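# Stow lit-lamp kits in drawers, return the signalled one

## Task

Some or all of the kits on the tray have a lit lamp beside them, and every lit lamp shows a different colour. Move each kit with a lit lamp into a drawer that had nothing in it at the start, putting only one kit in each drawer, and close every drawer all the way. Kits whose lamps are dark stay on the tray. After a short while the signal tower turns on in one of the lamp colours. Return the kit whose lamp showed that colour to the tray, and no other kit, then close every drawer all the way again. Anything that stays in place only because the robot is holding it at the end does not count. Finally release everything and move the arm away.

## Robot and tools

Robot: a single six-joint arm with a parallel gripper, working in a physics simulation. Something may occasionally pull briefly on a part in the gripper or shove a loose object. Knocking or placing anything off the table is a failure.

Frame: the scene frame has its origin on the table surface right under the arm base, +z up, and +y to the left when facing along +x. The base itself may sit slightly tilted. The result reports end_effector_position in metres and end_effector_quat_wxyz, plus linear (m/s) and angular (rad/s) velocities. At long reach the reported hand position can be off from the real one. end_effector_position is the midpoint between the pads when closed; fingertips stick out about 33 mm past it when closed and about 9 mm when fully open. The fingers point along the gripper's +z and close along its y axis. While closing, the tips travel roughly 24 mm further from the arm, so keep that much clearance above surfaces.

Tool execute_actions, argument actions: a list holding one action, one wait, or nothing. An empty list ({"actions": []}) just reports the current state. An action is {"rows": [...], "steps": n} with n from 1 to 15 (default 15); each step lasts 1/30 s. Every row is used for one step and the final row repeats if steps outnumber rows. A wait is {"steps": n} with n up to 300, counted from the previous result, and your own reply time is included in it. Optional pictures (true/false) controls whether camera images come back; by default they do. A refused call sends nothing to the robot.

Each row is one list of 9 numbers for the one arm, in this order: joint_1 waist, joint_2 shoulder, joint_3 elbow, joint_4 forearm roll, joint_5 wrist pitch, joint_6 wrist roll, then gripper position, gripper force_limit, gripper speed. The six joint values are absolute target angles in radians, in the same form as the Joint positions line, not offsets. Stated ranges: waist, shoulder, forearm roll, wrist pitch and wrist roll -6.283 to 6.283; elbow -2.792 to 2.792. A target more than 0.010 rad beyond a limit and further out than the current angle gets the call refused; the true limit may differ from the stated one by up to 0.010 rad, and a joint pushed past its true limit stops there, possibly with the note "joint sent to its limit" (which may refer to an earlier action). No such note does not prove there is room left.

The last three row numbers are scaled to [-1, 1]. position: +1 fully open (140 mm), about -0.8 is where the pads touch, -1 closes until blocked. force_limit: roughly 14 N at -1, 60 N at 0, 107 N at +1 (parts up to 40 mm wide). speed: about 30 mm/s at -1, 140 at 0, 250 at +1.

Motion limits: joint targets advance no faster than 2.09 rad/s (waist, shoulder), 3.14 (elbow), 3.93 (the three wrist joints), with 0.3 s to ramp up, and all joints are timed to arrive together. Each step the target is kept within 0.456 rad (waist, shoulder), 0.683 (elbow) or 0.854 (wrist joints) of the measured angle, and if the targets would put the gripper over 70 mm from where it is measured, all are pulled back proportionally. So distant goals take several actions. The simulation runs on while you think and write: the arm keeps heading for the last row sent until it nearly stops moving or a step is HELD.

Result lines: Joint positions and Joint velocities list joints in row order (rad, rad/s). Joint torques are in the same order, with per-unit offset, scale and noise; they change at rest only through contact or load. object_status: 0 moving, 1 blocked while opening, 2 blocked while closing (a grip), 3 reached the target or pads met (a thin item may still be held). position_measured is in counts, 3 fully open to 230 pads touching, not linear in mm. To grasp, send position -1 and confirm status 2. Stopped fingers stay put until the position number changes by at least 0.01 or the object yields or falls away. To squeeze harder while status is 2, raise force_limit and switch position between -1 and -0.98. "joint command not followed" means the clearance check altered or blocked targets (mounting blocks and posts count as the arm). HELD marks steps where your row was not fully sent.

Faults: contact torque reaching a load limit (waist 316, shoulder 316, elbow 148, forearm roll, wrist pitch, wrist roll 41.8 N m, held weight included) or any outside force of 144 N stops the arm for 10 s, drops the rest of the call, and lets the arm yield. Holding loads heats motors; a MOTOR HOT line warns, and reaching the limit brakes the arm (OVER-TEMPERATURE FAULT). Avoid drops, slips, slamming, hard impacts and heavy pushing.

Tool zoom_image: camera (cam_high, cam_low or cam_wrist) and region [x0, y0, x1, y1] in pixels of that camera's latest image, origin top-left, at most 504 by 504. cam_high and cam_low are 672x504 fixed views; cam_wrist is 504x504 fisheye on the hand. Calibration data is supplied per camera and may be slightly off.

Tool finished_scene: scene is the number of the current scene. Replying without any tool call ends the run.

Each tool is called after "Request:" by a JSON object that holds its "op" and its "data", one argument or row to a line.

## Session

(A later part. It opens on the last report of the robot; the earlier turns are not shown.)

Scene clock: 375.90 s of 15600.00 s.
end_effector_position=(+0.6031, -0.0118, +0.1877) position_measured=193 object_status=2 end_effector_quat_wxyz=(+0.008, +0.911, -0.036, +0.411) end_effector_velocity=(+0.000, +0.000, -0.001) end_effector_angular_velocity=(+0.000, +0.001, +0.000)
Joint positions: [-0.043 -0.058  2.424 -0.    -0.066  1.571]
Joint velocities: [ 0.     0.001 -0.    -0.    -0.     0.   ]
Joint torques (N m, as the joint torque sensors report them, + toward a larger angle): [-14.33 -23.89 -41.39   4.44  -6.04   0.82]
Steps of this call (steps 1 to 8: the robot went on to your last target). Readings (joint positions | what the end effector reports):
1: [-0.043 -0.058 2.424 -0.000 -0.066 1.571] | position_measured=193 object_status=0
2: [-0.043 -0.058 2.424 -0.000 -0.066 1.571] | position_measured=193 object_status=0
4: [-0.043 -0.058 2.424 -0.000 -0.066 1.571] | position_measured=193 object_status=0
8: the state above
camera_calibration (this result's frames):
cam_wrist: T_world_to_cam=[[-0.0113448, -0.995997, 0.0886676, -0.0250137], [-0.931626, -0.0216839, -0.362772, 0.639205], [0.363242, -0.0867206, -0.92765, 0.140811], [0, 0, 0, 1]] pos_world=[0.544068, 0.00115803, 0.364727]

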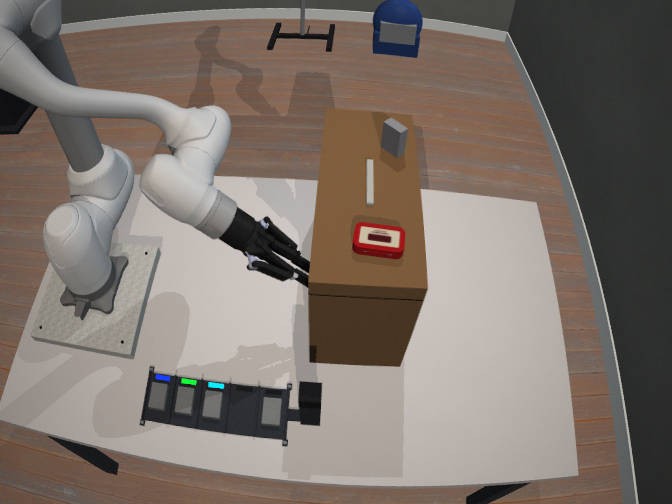

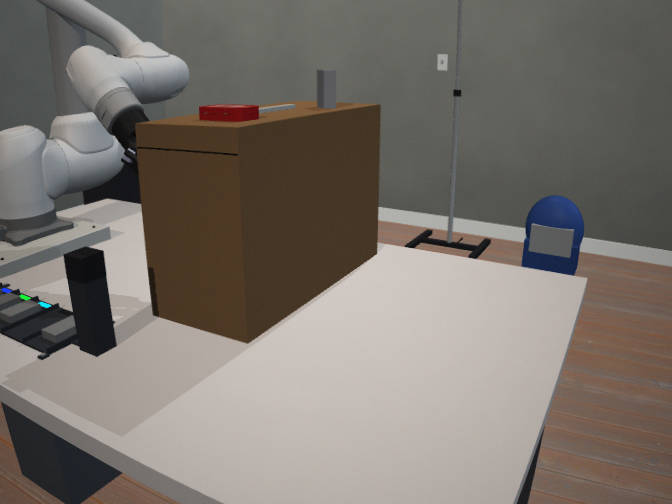

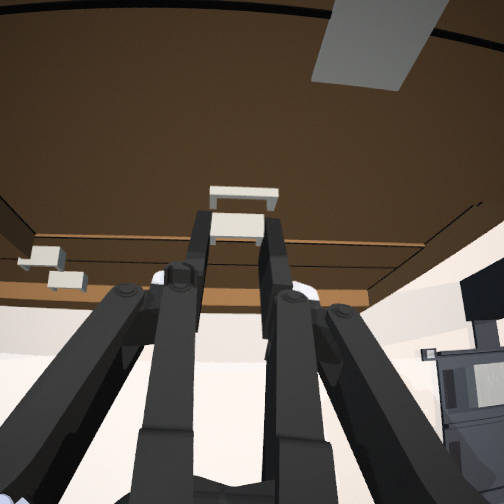

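Request:
{"op": "execute_actions", "data": {
  "actions": [
    {"rows":[[-0.045,-0.058,2.424,0,-0.066,1.571,-1,0,0],[-0.045,-0.07,2.434,0,-0.064,1.571,-1,0,0],[-0.046,-0.082,2.444,0,-0.062,1.571,-1,0,0],[-0.046,-0.094,2.453,0,-0.059,1.571,-1,0,0],[-0.047,-0.106,2.463,0,-0.057,1.571,-1,0,0],[-0.047,-0.118,2.473,0,-0.055,1.571,-1,0,0],[-0.048,-0.13,2.483,0,-0.053,1.571,-1,0,0],[-0.049,-0.142,2.493,0,-0.05,1.571,-1,0,0],[-0.049,-0.155,2.502,0,-0.048,1.571,-1,0,0],[-0.05,-0.167,2.512,0,-0.045,1.571,-1,0,0],[-0.051,-0.179,2.522,0,-0.043,1.571,-1,0,0]],"steps":15}
  ],
  "pictures": false
}}

Request:
{"op": "execute_actions", "data": {
  "actions": [
    {"rows":[[-0.051,-0.193,2.531,0,-0.038,1.571,-1,0,0],[-0.052,-0.207,2.54,0,-0.032,1.571,-1,0,0],[-0.053,-0.222,2.549,0,-0.027,1.571,-1,0,0],[-0.053,-0.236,2.558,0,-0.022,1.571,-1,0,0],[-0.054,-0.25,2.566,0,-0.016,1.571,-1,0,0],[-0.055,-0.264,2.575,0,-0.011,1.571,-1,0,0],[-0.055,-0.278,2.584,0,-0.006,1.571,-1,0,0],[-0.056,-0.293,2.593,0,0,1.571,-1,0,0],[-0.057,-0.307,2.602,0,0.005,1.571,-1,0,0],[-0.058,-0.321,2.611,0,0.01,1.571,-1,0,0]],"steps":15}
  ]
}}

Scene clock: 385.80 s of 15600.00 s.
end_effector_position=(+0.5383, -0.0115, +0.1877) position_measured=193 object_status=2 end_effector_quat_wxyz=(+0.010, +0.910, -0.040, +0.412) end_effector_velocity=(-0.005, -0.000, -0.000) end_effector_angular_velocity=(+0.001, +0.002, -0.001)
Joint positions: [-0.051 -0.179  2.521 -0.    -0.043  1.571]
Joint velocities: [-0.001 -0.009  0.006 -0.     0.006  0.   ]
Joint torques (N m, as the joint torque sensors report them, + toward a larger angle): [  5.2  -10.62 -41.59   3.92  -4.71   0.68]
Steps of this call (steps 1 to 15: the robot went on to your last target; steps 16 to 90: nothing new was sent; then 6.40 s passed at rest; steps 91 to 105: all 15 steps of this action). Readings (joint positions | what the end effector reports):
91: [-0.043 -0.058 2.424 -0.000 -0.066 1.571] | position_measured=193 object_status=2
92: [-0.044 -0.058 2.424 -0.000 -0.066 1.571] | position_measured=193 object_status=2
94: [-0.045 -0.069 2.433 -0.000 -0.064 1.571] | position_measured=193 object_status=2
98: [-0.047 -0.113 2.469 -0.000 -0.056 1.571] | position_measured=193 object_status=2
105: the state above

Scene clock: 386.30 s of 15600.00 s.
end_effector_position=(+0.4733, -0.0096, +0.1873) position_measured=193 object_status=2 end_effector_quat_wxyz=(+0.011, +0.910, -0.043, +0.412) end_effector_velocity=(-0.002, +0.000, -0.002) end_effector_angular_velocity=(+0.000, +0.005, +0.001)
Joint positions: [-0.058 -0.321  2.61  -0.     0.01   1.571]
Joint velocities: [ 0.001 -0.001  0.002  0.     0.005 -0.   ]
Joint torques (N m, as the joint torque sensors report them, + toward a larger angle): [ 50.87  -2.91 -29.02   3.97   0.34   0.3 ]
Steps of this call (steps 1 to 15: all 15 steps of this action). Readings (joint positions | what the end effector reports):
1: [-0.051 -0.179 2.522 -0.000 -0.043 1.571] | position_measured=193 object_status=2
2: [-0.051 -0.182 2.523 -0.000 -0.042 1.571] | position_measured=193 object_status=2
4: [-0.052 -0.202 2.537 -0.000 -0.034 1.571] | position_measured=193 object_status=2
8: [-0.055 -0.256 2.570 -0.000 -0.014 1.571] | position_measured=193 object_status=2
15: the state above
camera_calibration (this result's frames):
cam_wrist: T_world_to_cam=[[-0.0265382, -0.995714, 0.0885942, -0.0170015], [-0.931698, -0.00748004, -0.363157, 0.518401], [0.362264, -0.0921805, -0.927506, 0.188199], [0, 0, 0, 1]] pos_world=[0.414364, 0.00429737, 0.364323]

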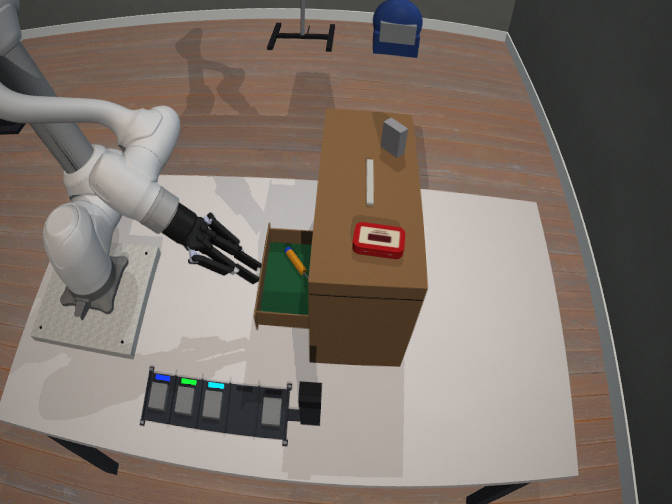

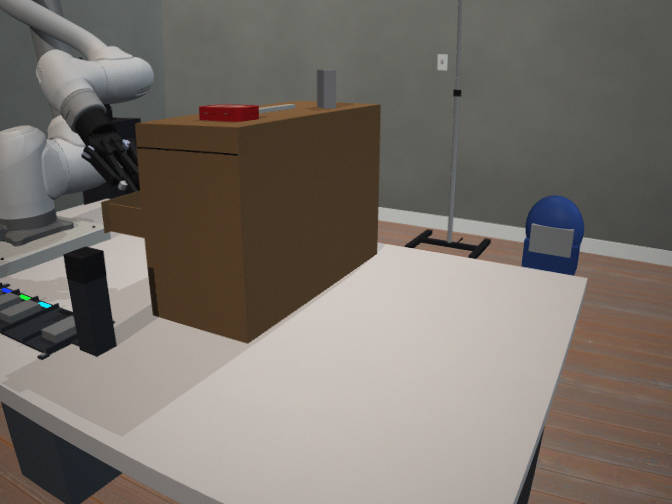

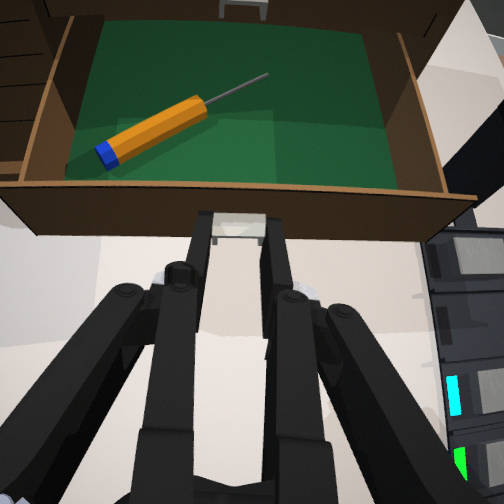

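Request:
{"op": "execute_actions", "data": {
  "actions": [
    {"rows":[[-0.062,-0.321,2.611,0,0.01,1.571,-1,0,0],[-0.061,-0.293,2.593,0,0,1.571,-1,0,0],[-0.059,-0.264,2.575,0,-0.011,1.571,-1,0,0],[-0.058,-0.236,2.558,0,-0.022,1.571,-1,0,0],[-0.056,-0.207,2.54,0,-0.032,1.571,-1,0,0],[-0.054,-0.179,2.522,0,-0.043,1.571,-1,0,0],[-0.052,-0.155,2.502,0,-0.048,1.571,-1,0,0],[-0.05,-0.13,2.483,0,-0.053,1.571,-1,0,0],[-0.049,-0.106,2.463,0,-0.057,1.571,-1,0,0],[-0.047,-0.082,2.444,0,-0.062,1.571,-1,0,0],[-0.046,-0.07,2.434,0,-0.064,1.571,-1,0,0],[-0.046,-0.062,2.427,0,-0.065,1.571,-1,0,0],[-0.045,-0.058,2.424,0,-0.066,1.571,-1,0,0]],"steps":15}
  ],
  "pictures": false
}}

Request:
{"op": "execute_actions", "data": {
  "actions": [
    {"rows":[[-0.045,-0.055,2.4215,0,-0.0665,1.571,-1,0,0]],"steps":12}
  ]
}}

Scene clock: 392.77 s of 15600.00 s.
end_effector_position=(+0.5996, -0.0130, +0.1881) position_measured=193 object_status=2 end_effector_quat_wxyz=(+0.008, +0.911, -0.038, +0.412) end_effector_velocity=(+0.145, +0.003, -0.005) end_effector_angular_velocity=(-0.000, -0.006, +0.023)
Joint positions: [-0.045 -0.065  2.429 -0.    -0.065  1.571]
Joint velocities: [ 0.023  0.263 -0.216  0.    -0.053 -0.   ]
Joint torques (N m, as the joint torque sensors report them, + toward a larger angle): [-38.43 -58.12 -36.31   4.86  -6.97   0.97]
Steps of this call (steps 1 to 15: the robot went on to your last target; steps 16 to 90: nothing new was sent; then 2.97 s passed at rest; steps 91 to 105: all 15 steps of this action). Readings (joint positions | what the end effector reports):
91: [-0.058 -0.321 2.611 -0.000 0.010 1.571] | position_measured=193 object_status=2
92: [-0.059 -0.321 2.611 -0.000 0.010 1.571] | position_measured=193 object_status=2
94: [-0.060 -0.308 2.603 -0.000 0.006 1.571] | position_measured=193 object_status=2
98: [-0.056 -0.215 2.545 -0.000 -0.028 1.571] | position_measured=193 object_status=2
105: the state above

Scene clock: 393.17 s of 15600.00 s.
end_effector_position=(+0.6048, -0.0131, +0.1876) position_measured=193 object_status=2 end_effector_quat_wxyz=(+0.008, +0.911, -0.037, +0.411) end_effector_velocity=(-0.000, +0.000, -0.000) end_effector_angular_velocity=(-0.000, +0.001, +0.001)
Joint positions: [-0.045 -0.055  2.422 -0.    -0.067  1.571]
Joint velocities: [ 0.     0.001  0.    -0.001  0.     0.   ]
Joint torques (N m, as the joint torque sensors report them, + toward a larger angle): [-44.77 -15.67 -45.49   5.9   -7.25   1.  ]
Steps of this call (steps 1 to 12: all 12 steps of this action). Readings (joint positions | what the end effector reports):
1: [-0.045 -0.059 2.425 -0.000 -0.066 1.571] | position_measured=193 object_status=2
2: [-0.045 -0.057 2.423 -0.000 -0.066 1.571] | position_measured=193 object_status=2
4: [-0.045 -0.056 2.422 -0.000 -0.066 1.571] | position_measured=193 object_status=2
8: [-0.045 -0.055 2.422 -0.000 -0.067 1.571] | position_measured=193 object_status=2
12: the state above
camera_calibration (this result's frames):
cam_wrist: T_world_to_cam=[[-0.0131955, -0.995975, 0.0886544, -0.0251074], [-0.931668, -0.019947, -0.362763, 0.640721], [0.363072, -0.0873833, -0.927655, 0.140135], [0, 0, 0, 1]] pos_world=[0.545729, 0.0000195473, 0.364653]

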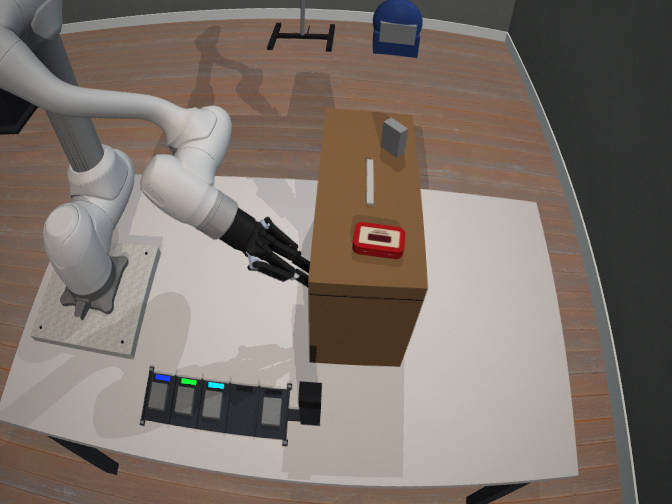

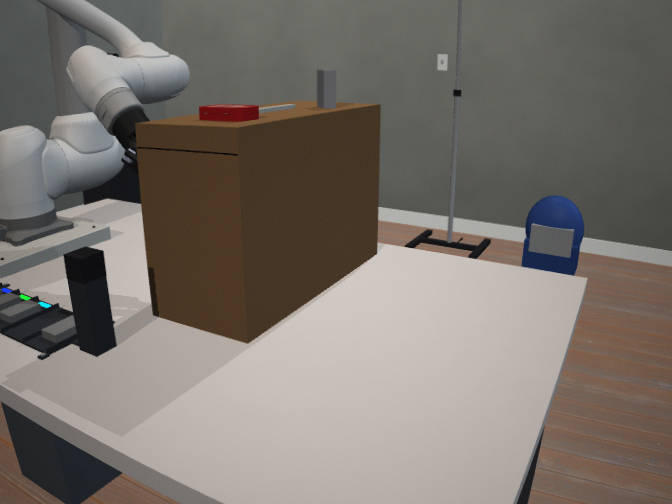

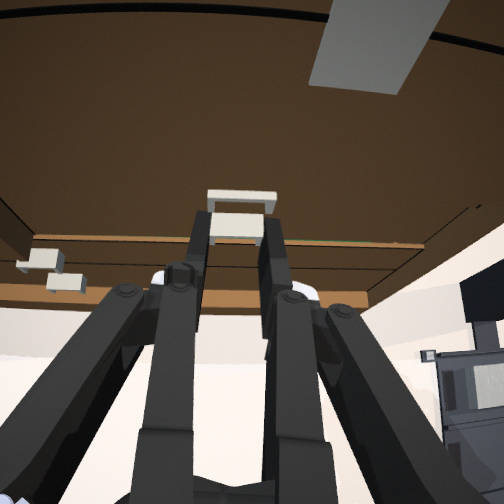

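Request:
{"op": "execute_actions", "data": {
  "actions": [
    {"rows":[[-0.042,-0.05,2.417,0,-0.067,1.571,-1,0,0],[-0.042,-0.05,2.417,0,-0.067,1.571,-1,0,0],[-0.042,-0.05,2.417,0,-0.067,1.571,-1,0,0],[-0.042,-0.05,2.417,0,-0.067,1.571,-1,0,0],[-0.042,-0.044,2.412,0,-0.068,1.571,-1,0,0]],"steps":12}
  ]
}}

Scene clock: 396.77 s of 15600.00 s.
end_effector_position=(+0.6109, -0.0119, +0.1874) position_measured=193 object_status=2 end_effector_quat_wxyz=(+0.008, +0.911, -0.036, +0.411) end_effector_velocity=(+0.001, +0.000, +0.000) end_effector_angular_velocity=(-0.001, -0.001, +0.002)
Joint positions: [-0.042 -0.044  2.412  0.    -0.068  1.571]
Joint velocities: [ 0.     0.001 -0.001 -0.    -0.001 -0.002]
Joint torques (N m, as the joint torque sensors report them, + toward a larger angle): [-19.9    3.1  -56.12   4.48 -10.65   0.83]
Steps of this call (steps 1 to 15: the robot went on to your last target; steps 16 to 90: nothing new was sent; then 0.20 s passed at rest; steps 91 to 102: all 12 steps of this action). Readings (joint positions | what the end effector reports):
91: [-0.045 -0.055 2.421 -0.000 -0.067 1.571] | position_measured=193 object_status=2
92: [-0.044 -0.053 2.420 -0.000 -0.067 1.571] | position_measured=193 object_status=2
94: [-0.043 -0.050 2.417 0.000 -0.067 1.571] | position_measured=193 object_status=2
98: [-0.042 -0.044 2.412 0.000 -0.068 1.571] | position_measured=193 object_status=2
102: the state above
camera_calibration (this result's frames):
cam_wrist: T_world_to_cam=[[-0.0105872, -0.996009, 0.0886256, -0.0254304], [-0.931639, -0.02237, -0.362695, 0.646331], [0.36323, -0.086407, -0.927684, 0.137699], [0, 0, 0, 1]] pos_world=[0.551862, 0.00102763, 0.364416]

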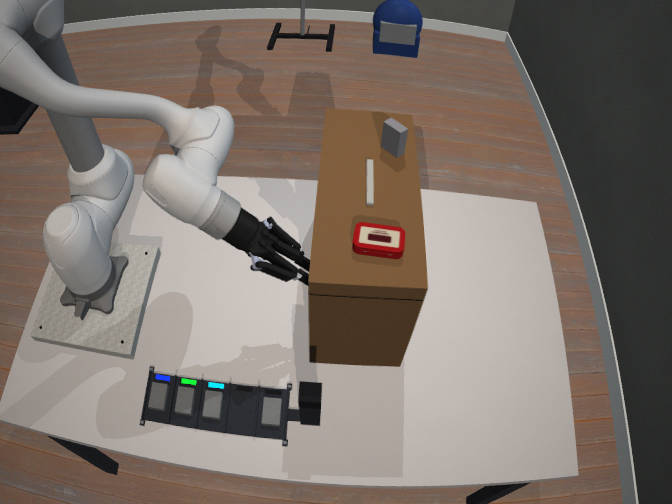

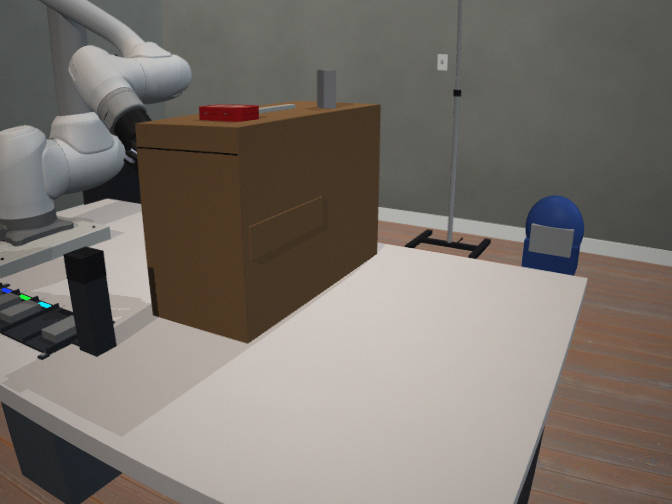

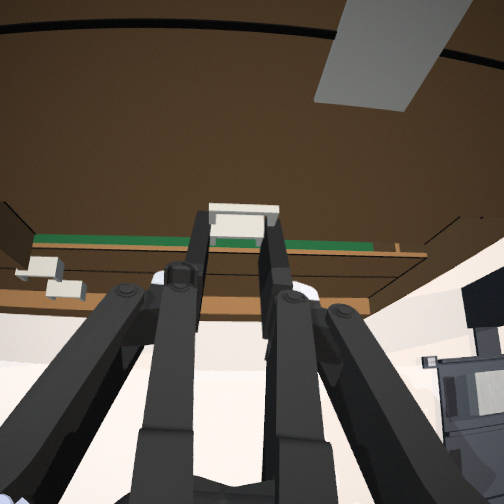

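Request:
{"op": "execute_actions", "data": {
  "actions": [
    {"rows":[[-0.042,-0.044,2.412,0,-0.068,1.571,0,0,0]],"steps":15}
  ]
}}

Request:
{"op": "execute_actions", "data": {
  "actions": [
    {"rows":[[-0.048,-0.191,2.447,0,0.044,1.571,0,0,0]],"steps":15}
  ]
}}

Request:
{"op": "execute_actions", "data": {
  "actions": [
    {"rows":[[-0.048,-0.4,2.4,0,0.3,1.571,-1,0,0]],"steps":15}
  ]
}}

Scene clock: 416.40 s of 15600.00 s.
end_effector_position=(+0.6109, -0.0118, +0.1873) position_measured=129 object_status=0 end_effector_quat_wxyz=(+0.008, +0.911, -0.036, +0.411) end_effector_velocity=(-0.000, -0.001, +0.000) end_effector_angular_velocity=(-0.000, +0.001, -0.001)
Joint positions: [-0.042 -0.044  2.412  0.    -0.068  1.571]
Joint velocities: [-0.001 -0.001  0.     0.     0.002 -0.   ]
Joint torques (N m, as the joint torque sensors report them, + toward a larger angle): [ 29.81 -35.35 -74.86   3.14 -19.91   1.18]
Steps of this call (steps 1 to 15: the robot went on to your last target; steps 16 to 90: nothing new was sent; then 16.13 s passed at rest; steps 91 to 105: all 15 steps of this action). Readings (joint positions | what the end effector reports):
91: [-0.042 -0.044 2.412 0.000 -0.068 1.571] | position_measured=193 object_status=0
92: [-0.042 -0.044 2.412 0.000 -0.068 1.571] | position_measured=193 object_status=0
94: [-0.042 -0.044 2.412 0.000 -0.068 1.571] | position_measured=176 object_status=0
98: [-0.042 -0.044 2.412 0.000 -0.068 1.571] | position_measured=145 object_status=0
105: the state above
camera_calibration (this result's frames):
cam_wrist: T_world_to_cam=[[-0.0104396, -0.99601, 0.0886322, -0.0254356], [-0.931665, -0.0225036, -0.362622, 0.646308], [0.36317, -0.0863612, -0.927712, 0.137693], [0, 0, 0, 1]] pos_world=[0.551871, 0.00110152, 0.36436]

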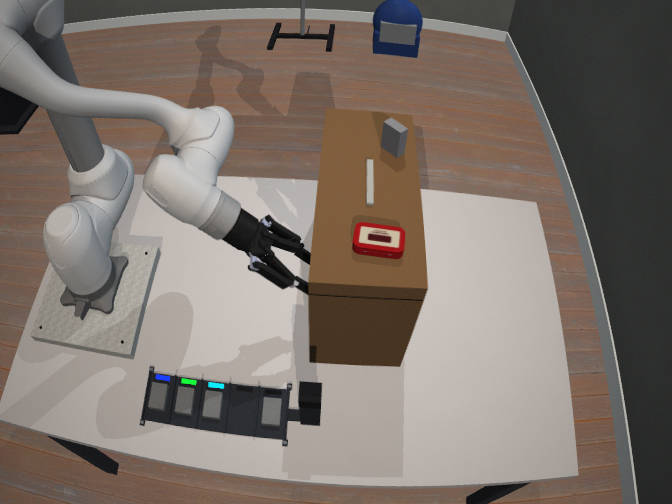

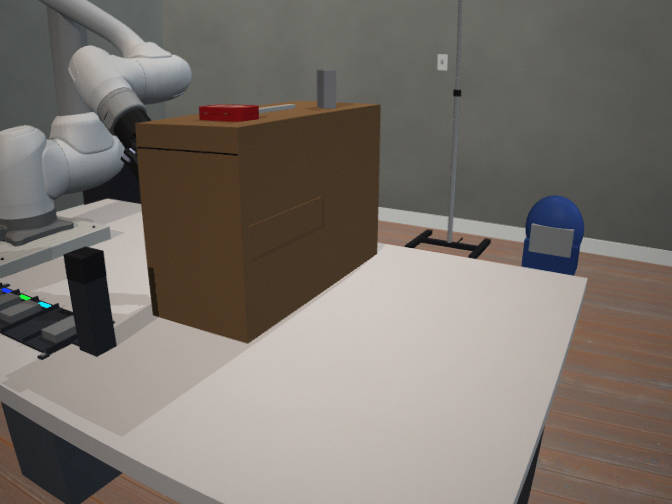

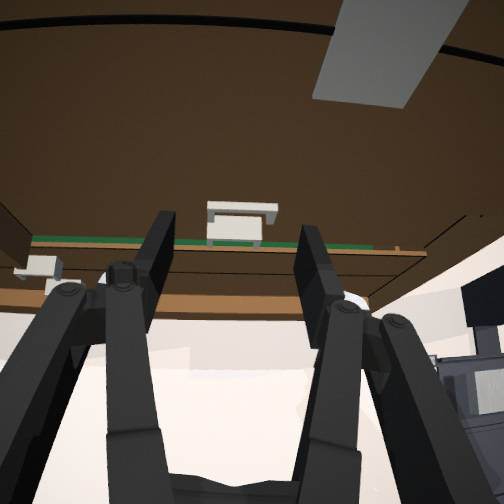

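Scene clock: 416.90 s of 15600.00 s.
end_effector_position=(+0.5627, -0.0122, +0.2224) position_measured=129 object_status=3 end_effector_quat_wxyz=(+0.009, +0.911, -0.039, +0.411) end_effector_velocity=(-0.000, -0.001, -0.000) end_effector_angular_velocity=(+0.001, -0.000, -0.003)
Joint positions: [-0.048 -0.191  2.447 -0.     0.044  1.571]
Joint velocities: [-0.001 -0.001  0.001  0.    -0.     0.002]
Joint torques (N m, as the joint torque sensors report them, + toward a larger angle): [ -2.61 -14.96 -33.8    3.51  -1.86   0.03]
Steps of this call (steps 1 to 15: all 15 steps of this action). Readings (joint positions | what the end effector reports):
1: [-0.042 -0.044 2.412 0.000 -0.068 1.571] | position_measured=129 object_status=3
2: [-0.042 -0.047 2.413 0.000 -0.066 1.571] | position_measured=129 object_status=3
4: [-0.043 -0.075 2.418 -0.000 -0.046 1.571] | position_measured=129 object_status=3
8: [-0.047 -0.176 2.443 -0.000 0.032 1.571] | position_measured=129 object_status=3
15: the state above
camera_calibration (this result's frames):
cam_wrist: T_world_to_cam=[[-0.0162508, -0.995927, 0.0886899, -0.0262155], [-0.931819, -0.0170787, -0.36252, 0.614203], [0.362558, -0.0885342, -0.927746, 0.188088], [0, 0, 0, 1]] pos_world=[0.503708, 0.00103329, 0.399484]

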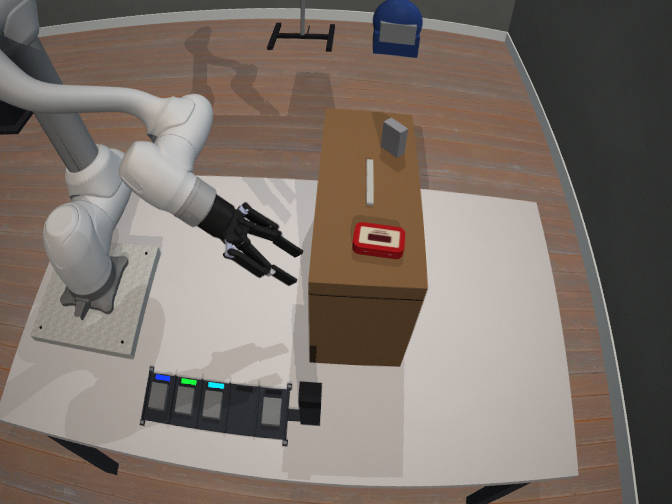

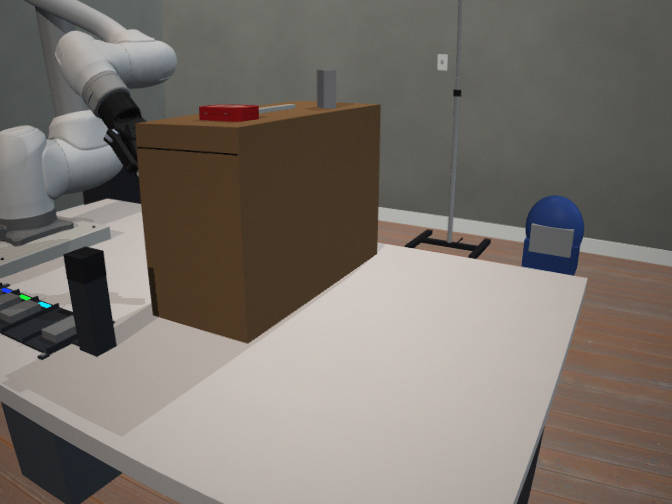

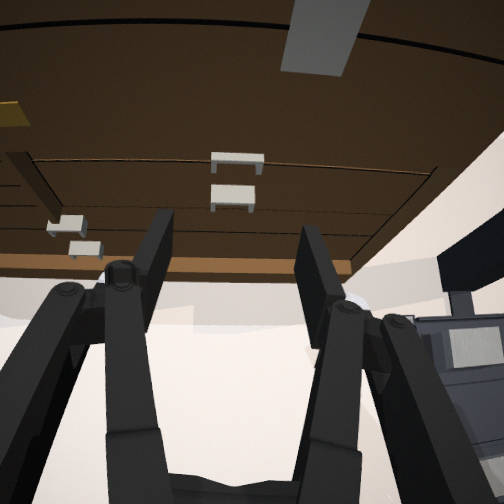

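Scene clock: 417.40 s of 15600.00 s.
end_effector_position=(+0.5139, -0.0098, +0.3054) position_measured=230 object_status=0 end_effector_quat_wxyz=(+0.009, +0.911, -0.039, +0.411) end_effector_velocity=(+0.000, -0.000, +0.001) end_effector_angular_velocity=(+0.001, -0.003, -0.002)
Joint positions: [-0.048 -0.4    2.4   -0.     0.3    1.571]
Joint velocities: [-0.001 -0.002 -0.     0.    -0.001  0.001]
Joint torques (N m, as the joint torque sensors report them, + toward a larger angle): [ -1.07  -0.21 -39.54   4.25  -1.9    0.15]
Steps of this call (steps 1 to 15: all 15 steps of this action). Readings (joint positions | what the end effector reports):
1: [-0.048 -0.191 2.447 -0.000 0.044 1.571] | position_measured=129 object_status=0
2: [-0.048 -0.194 2.447 -0.000 0.048 1.571] | position_measured=131 object_status=0
4: [-0.048 -0.222 2.440 -0.000 0.082 1.571] | position_measured=146 object_status=0
8: [-0.048 -0.344 2.413 -0.000 0.231 1.571] | position_measured=176 object_status=0
15: the state above
camera_calibration (this result's frames):
cam_wrist: T_world_to_cam=[[-0.0163259, -0.995926, 0.0886849, -0.0318756], [-0.931905, -0.016986, -0.362305, 0.59884], [0.362335, -0.0885608, -0.927831, 0.283117], [0, 0, 0, 1]] pos_world=[0.454958, 0.00349924, 0.482475]

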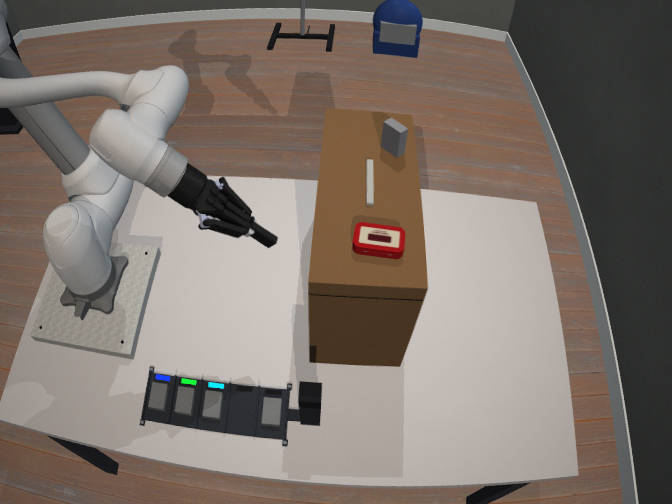

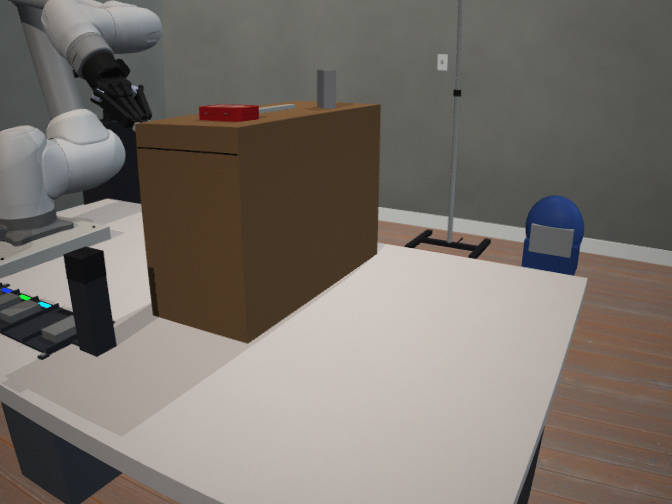

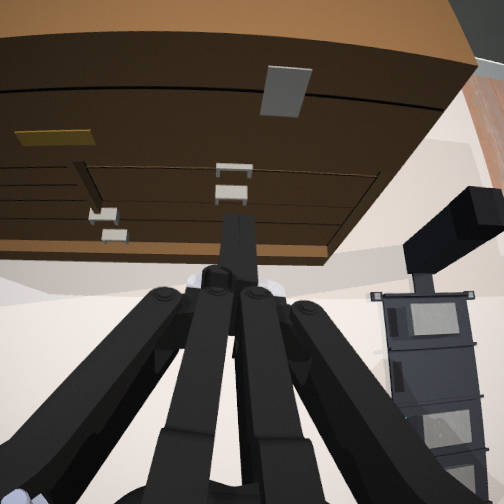

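Request:
{"op": "execute_actions", "data": {
  "actions": [
    {"rows":[[0.17,-0.25,2.5,0,0.05,1.571,0,0,0]],"steps":15}
  ]
}}

Scene clock: 426.90 s of 15600.00 s.
end_effector_position=(+0.5181, +0.1053, +0.2187) position_measured=132 object_status=0 end_effector_quat_wxyz=(-0.035, +0.909, +0.061, +0.412) end_effector_velocity=(+0.001, +0.000, +0.000) end_effector_angular_velocity=(+0.001, -0.003, +0.000)
Joint positions: [ 0.17  -0.25   2.5    0.     0.05   1.571]
Joint velocities: [ 0.     0.001  0.     0.    -0.004  0.   ]
Joint torques (N m, as the joint torque sensors report them, + toward a larger angle): [ -2.5   -8.16 -33.96   3.55  -1.86   0.14]
Steps of this call (steps 1 to 15: the robot went on to your last target; steps 16 to 90: nothing new was sent; then 6.00 s passed at rest; steps 91 to 105: all 15 steps of this action). Readings (joint positions | what the end effector reports):
91: [-0.048 -0.400 2.400 0.000 0.300 1.571] | position_measured=233 object_status=0
92: [-0.045 -0.398 2.401 0.000 0.297 1.571] | position_measured=233 object_status=0
94: [-0.017 -0.379 2.414 0.000 0.265 1.571] | position_measured=215 object_status=0
98: [0.084 -0.309 2.460 0.000 0.149 1.571] | position_measured=185 object_status=0
105: the state above
camera_calibration (this result's frames):
cam_wrist: T_world_to_cam=[[0.198954, -0.97582, 0.0905145, -0.0235408], [-0.904759, -0.218385, -0.365677, 0.581232], [0.376602, -0.00914074, -0.92633, 0.195242], [0, 0, 0, 1]] pos_world=[0.45703, 0.105746, 0.395533]

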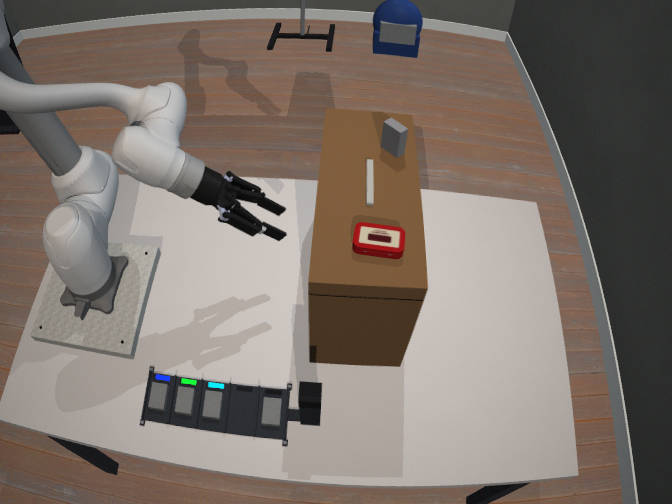

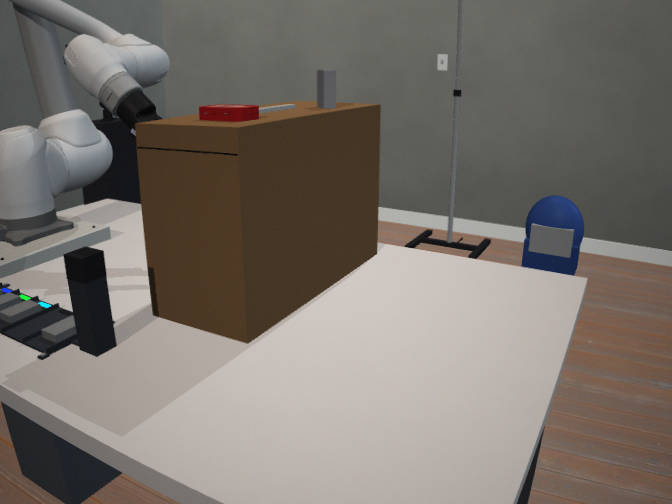

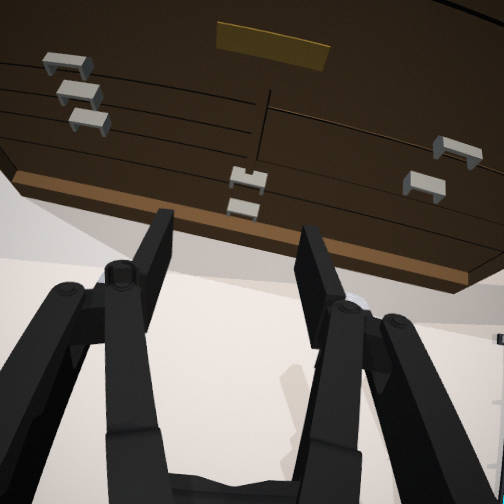

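Request:
{"op": "execute_actions", "data": {
  "actions": [
    {"rows":[[0.172,-0.083,2.498,0,-0.115,1.571,0,0,0]],"steps":15}
  ]
}}

Request:
{"op": "execute_actions", "data": {
  "actions": [
    {"rows":[[0.171,-0.03,2.485,0,-0.15,1.571,0,0,0],[0.171,-0.03,2.485,0,-0.15,1.571,0,0,0],[0.171,-0.03,2.485,0,-0.15,1.571,0,0,0],[0.171,-0.03,2.485,0,-0.15,1.571,0,0,0],[0.171,-0.03,2.485,0,-0.15,1.571,0,0,0],[0.171,-0.03,2.485,0,-0.15,1.571,0,0,0],[0.169,0.03,2.468,0,-0.198,1.571,0,0,0]],"steps":15}
  ]
}}

Scene clock: 435.00 s of 15600.00 s.
end_effector_position=(+0.5563, +0.1126, +0.1696) position_measured=129 object_status=3 end_effector_quat_wxyz=(-0.036, +0.909, +0.062, +0.412) end_effector_velocity=(+0.000, +0.000, -0.001) end_effector_angular_velocity=(+0.000, +0.002, -0.000)
Joint positions: [ 0.172 -0.083  2.498 -0.    -0.115  1.571]
Joint velocities: [ 0.     0.002 -0.     0.    -0.     0.   ]
Joint torques (N m, as the joint torque sensors report them, + toward a larger angle): [ -0.49 -21.45 -29.83   3.07  -1.86   0.15]
Steps of this call (steps 1 to 15: the robot went on to your last target; steps 16 to 90: nothing new was sent; then 4.60 s passed at rest; steps 91 to 105: all 15 steps of this action). Readings (joint positions | what the end effector reports):
91: [0.170 -0.250 2.500 -0.000 0.050 1.571] | position_measured=129 object_status=3
92: [0.170 -0.247 2.500 -0.000 0.047 1.571] | position_measured=129 object_status=3
94: [0.170 -0.219 2.500 -0.000 0.019 1.571] | position_measured=129 object_status=3
98: [0.172 -0.108 2.498 -0.000 -0.090 1.571] | position_measured=129 object_status=3
105: the state above
camera_calibration (this result's frames):
cam_wrist: T_world_to_cam=[[0.201038, -0.975382, 0.0906262, -0.0208315], [-0.904251, -0.22036, -0.365747, 0.599313], [0.376713, -0.00841972, -0.926292, 0.135257], [0, 0, 0, 1]] pos_world=[0.495165, 0.112885, 0.346372]

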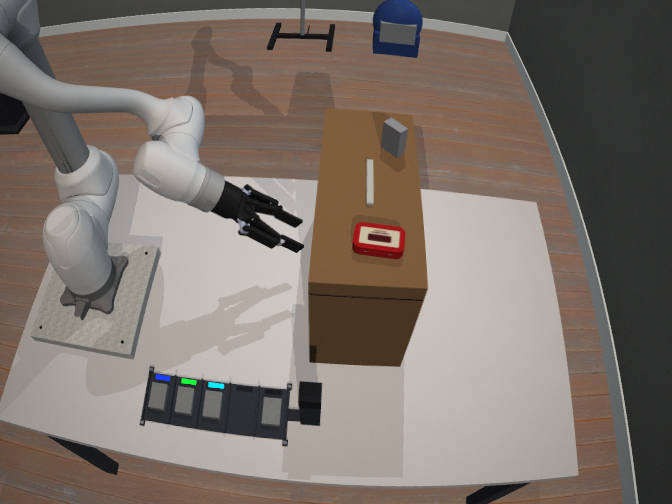

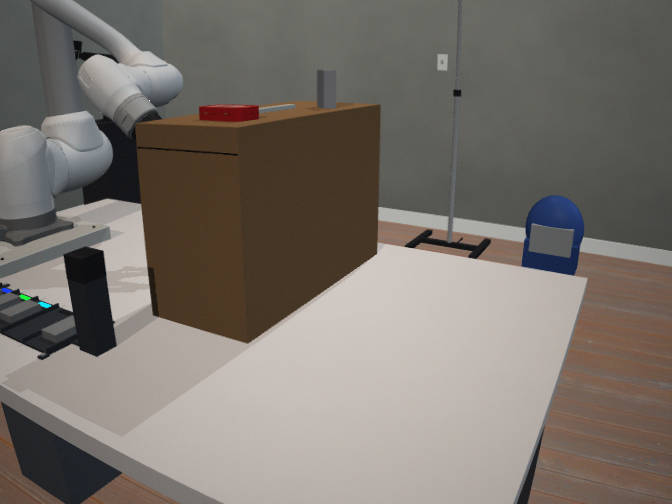

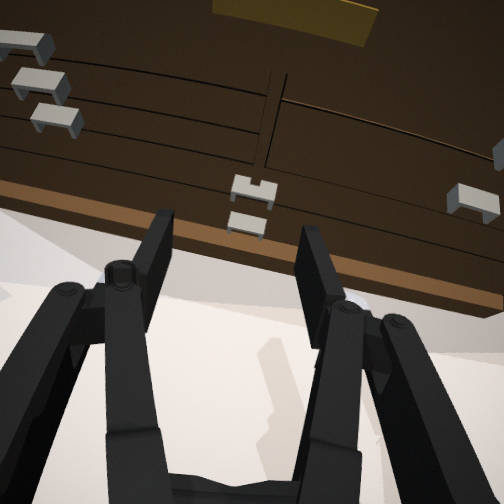

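Scene clock: 435.50 s of 15600.00 s.
end_effector_position=(+0.5905, +0.1160, +0.1422) position_measured=129 object_status=3 end_effector_quat_wxyz=(-0.035, +0.909, +0.060, +0.411) end_effector_velocity=(-0.000, +0.001, -0.000) end_effector_angular_velocity=(+0.000, -0.000, +0.002)
Joint positions: [ 0.169  0.03   2.468 -0.    -0.198  1.571]
Joint velocities: [ 0.002  0.001 -0.     0.    -0.001  0.   ]
Joint torques (N m, as the joint torque sensors report them, + toward a larger angle): [ -1.42 -30.51 -27.34   2.73  -2.11   0.07]
Steps of this call (steps 1 to 15: all 15 steps of this action). Readings (joint positions | what the end effector reports):
1: [0.172 -0.083 2.498 -0.000 -0.115 1.571] | position_measured=129 object_status=3
2: [0.172 -0.080 2.497 -0.000 -0.117 1.571] | position_measured=129 object_status=3
4: [0.172 -0.054 2.491 -0.000 -0.135 1.571] | position_measured=129 object_status=3
8: [0.171 -0.027 2.484 -0.000 -0.152 1.571] | position_measured=129 object_status=3
15: the state above
camera_calibration (this result's frames):
cam_wrist: T_world_to_cam=[[0.198156, -0.975976, 0.0905798, -0.0200881], [-0.905034, -0.217667, -0.365424, 0.621164], [0.376361, -0.00956697, -0.926424, 0.0974204], [0, 0, 0, 1]] pos_world=[0.52949, 0.116533, 0.31906]

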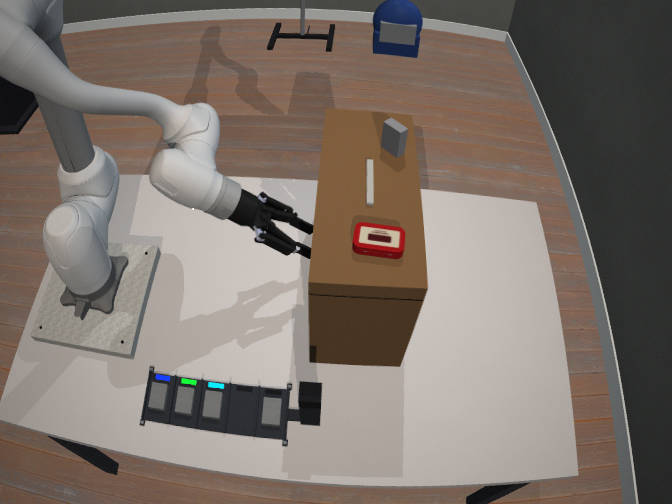

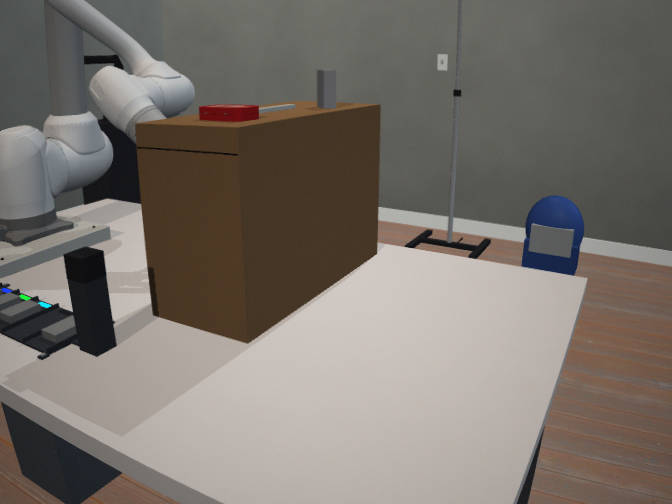

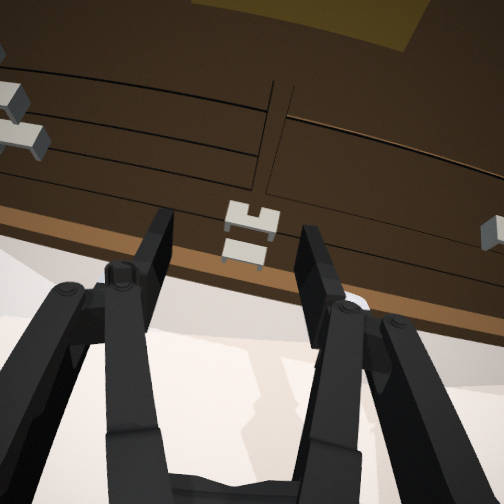

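Request:
{"op": "execute_actions", "data": {
  "actions": [
    {"rows":[[0.165,0.066,2.458,0,-0.224,1.571,0,0,0]],"steps":12}
  ]
}}

Request:
{"op": "execute_actions", "data": {
  "actions": [
    {"rows":[[0.165,0.066,2.458,0,-0.224,1.571,-1,0,0]],"steps":15}
  ]
}}

Scene clock: 438.33 s of 15600.00 s.
end_effector_position=(+0.6015, +0.1152, +0.1327) position_measured=129 object_status=3 end_effector_quat_wxyz=(-0.034, +0.909, +0.059, +0.412) end_effector_velocity=(+0.001, +0.000, +0.001) end_effector_angular_velocity=(+0.000, -0.001, +0.000)
Joint positions: [ 0.165  0.066  2.458 -0.    -0.224  1.571]
Joint velocities: [ 0.     0.    -0.001 -0.    -0.    -0.   ]
Joint torques (N m, as the joint torque sensors report them, + toward a larger angle): [ -2.59 -28.37 -34.17   2.61  -3.63  -0.13]
Steps of this call (steps 1 to 15: the robot went on to your last target; steps 16 to 73: nothing new was sent; steps 74 to 85: all 12 steps of this action). Readings (joint positions | what the end effector reports):
74: [0.169 0.030 2.468 -0.000 -0.198 1.571] | position_measured=129 object_status=3
75: [0.169 0.033 2.467 -0.000 -0.200 1.571] | position_measured=129 object_status=3
77: [0.166 0.056 2.461 -0.000 -0.217 1.571] | position_measured=129 object_status=3
81: [0.165 0.066 2.458 -0.000 -0.224 1.571] | position_measured=129 object_status=3
85: the state above
camera_calibration (this result's frames):
cam_wrist: T_world_to_cam=[[0.194206, -0.976774, 0.0905406, -0.0197383], [-0.905908, -0.213989, -0.365431, 0.627553], [0.376318, -0.0110526, -0.926424, 0.0846199], [0, 0, 0, 1]] pos_world=[0.540494, 0.115945, 0.309509]

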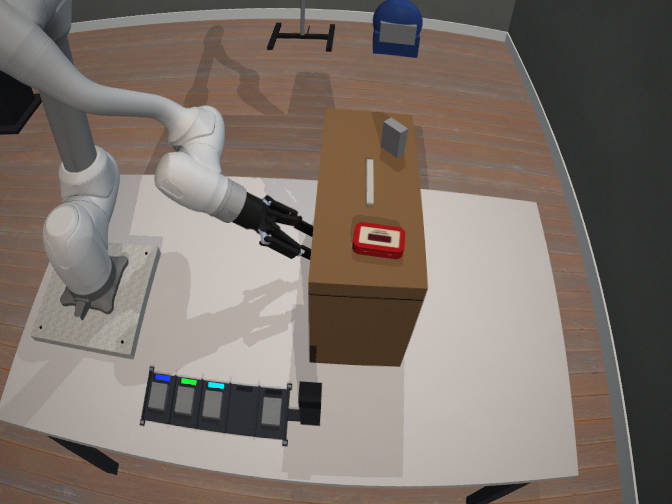

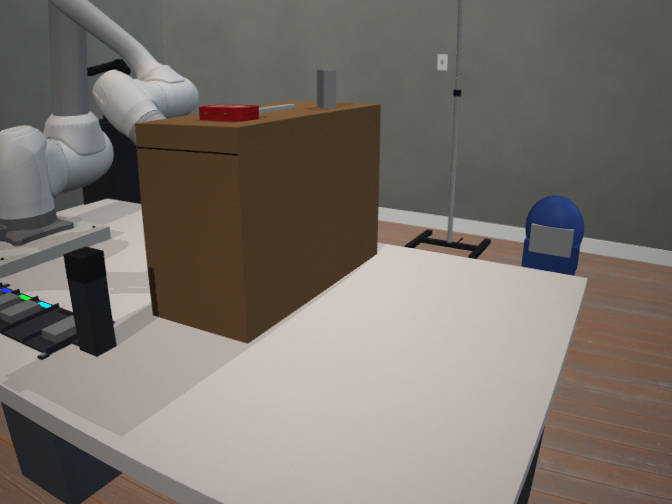

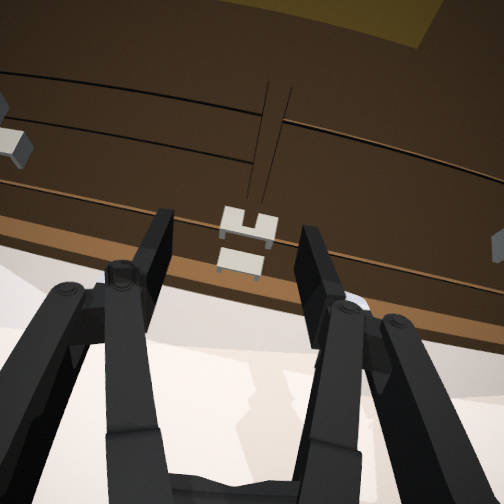

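Scene clock: 438.83 s of 15600.00 s.
end_effector_position=(+0.6016, +0.1147, +0.1326) position_measured=188 object_status=2 end_effector_quat_wxyz=(-0.034, +0.909, +0.058, +0.411) end_effector_velocity=(-0.001, +0.001, -0.000) end_effector_angular_velocity=(+0.000, +0.001, +0.001)
Joint positions: [ 0.164  0.066  2.458  0.    -0.224  1.571]
Joint velocities: [ 0.002 -0.     0.     0.001  0.001  0.   ]
Joint torques (N m, as the joint torque sensors report them, + toward a larger angle): [ 79.86 -21.34 -41.11  -9.5   -5.54  -1.57]
Steps of this call (steps 1 to 15: all 15 steps of this action). Readings (joint positions | what the end effector reports):
1: [0.165 0.066 2.458 -0.000 -0.224 1.571] | position_measured=129 object_status=0
2: [0.165 0.066 2.458 -0.000 -0.224 1.571] | position_measured=131 object_status=0
4: [0.165 0.066 2.458 -0.000 -0.224 1.571] | position_measured=146 object_status=0
8: [0.165 0.066 2.458 0.000 -0.224 1.571] | position_measured=176 object_status=0
15: the state above
camera_calibration (this result's frames):
cam_wrist: T_world_to_cam=[[0.193134, -0.977012, 0.0902621, -0.0195146], [-0.90619, -0.21289, -0.365374, 0.627554], [0.376191, -0.0112284, -0.926474, 0.0846282], [0, 0, 0, 1]] pos_world=[0.540615, 0.115484, 0.309459]

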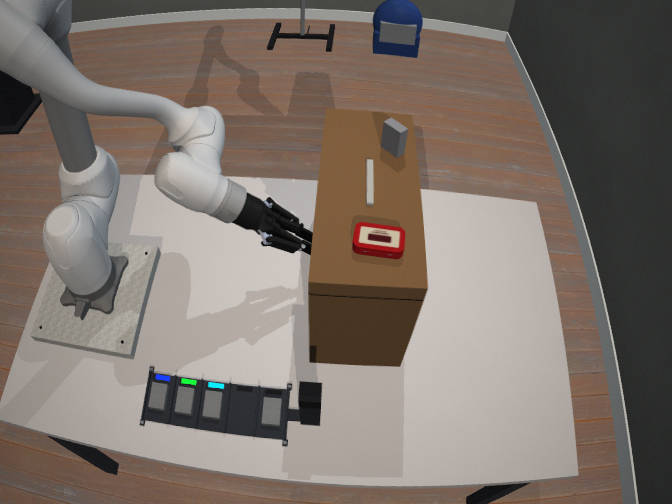

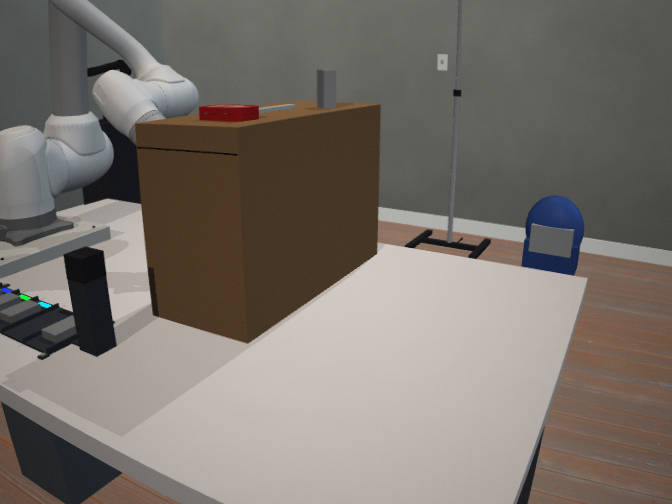

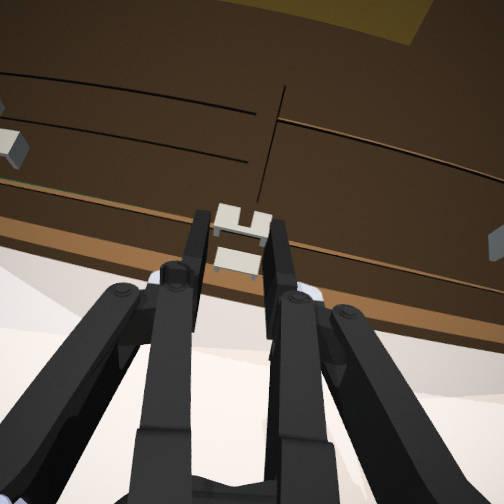

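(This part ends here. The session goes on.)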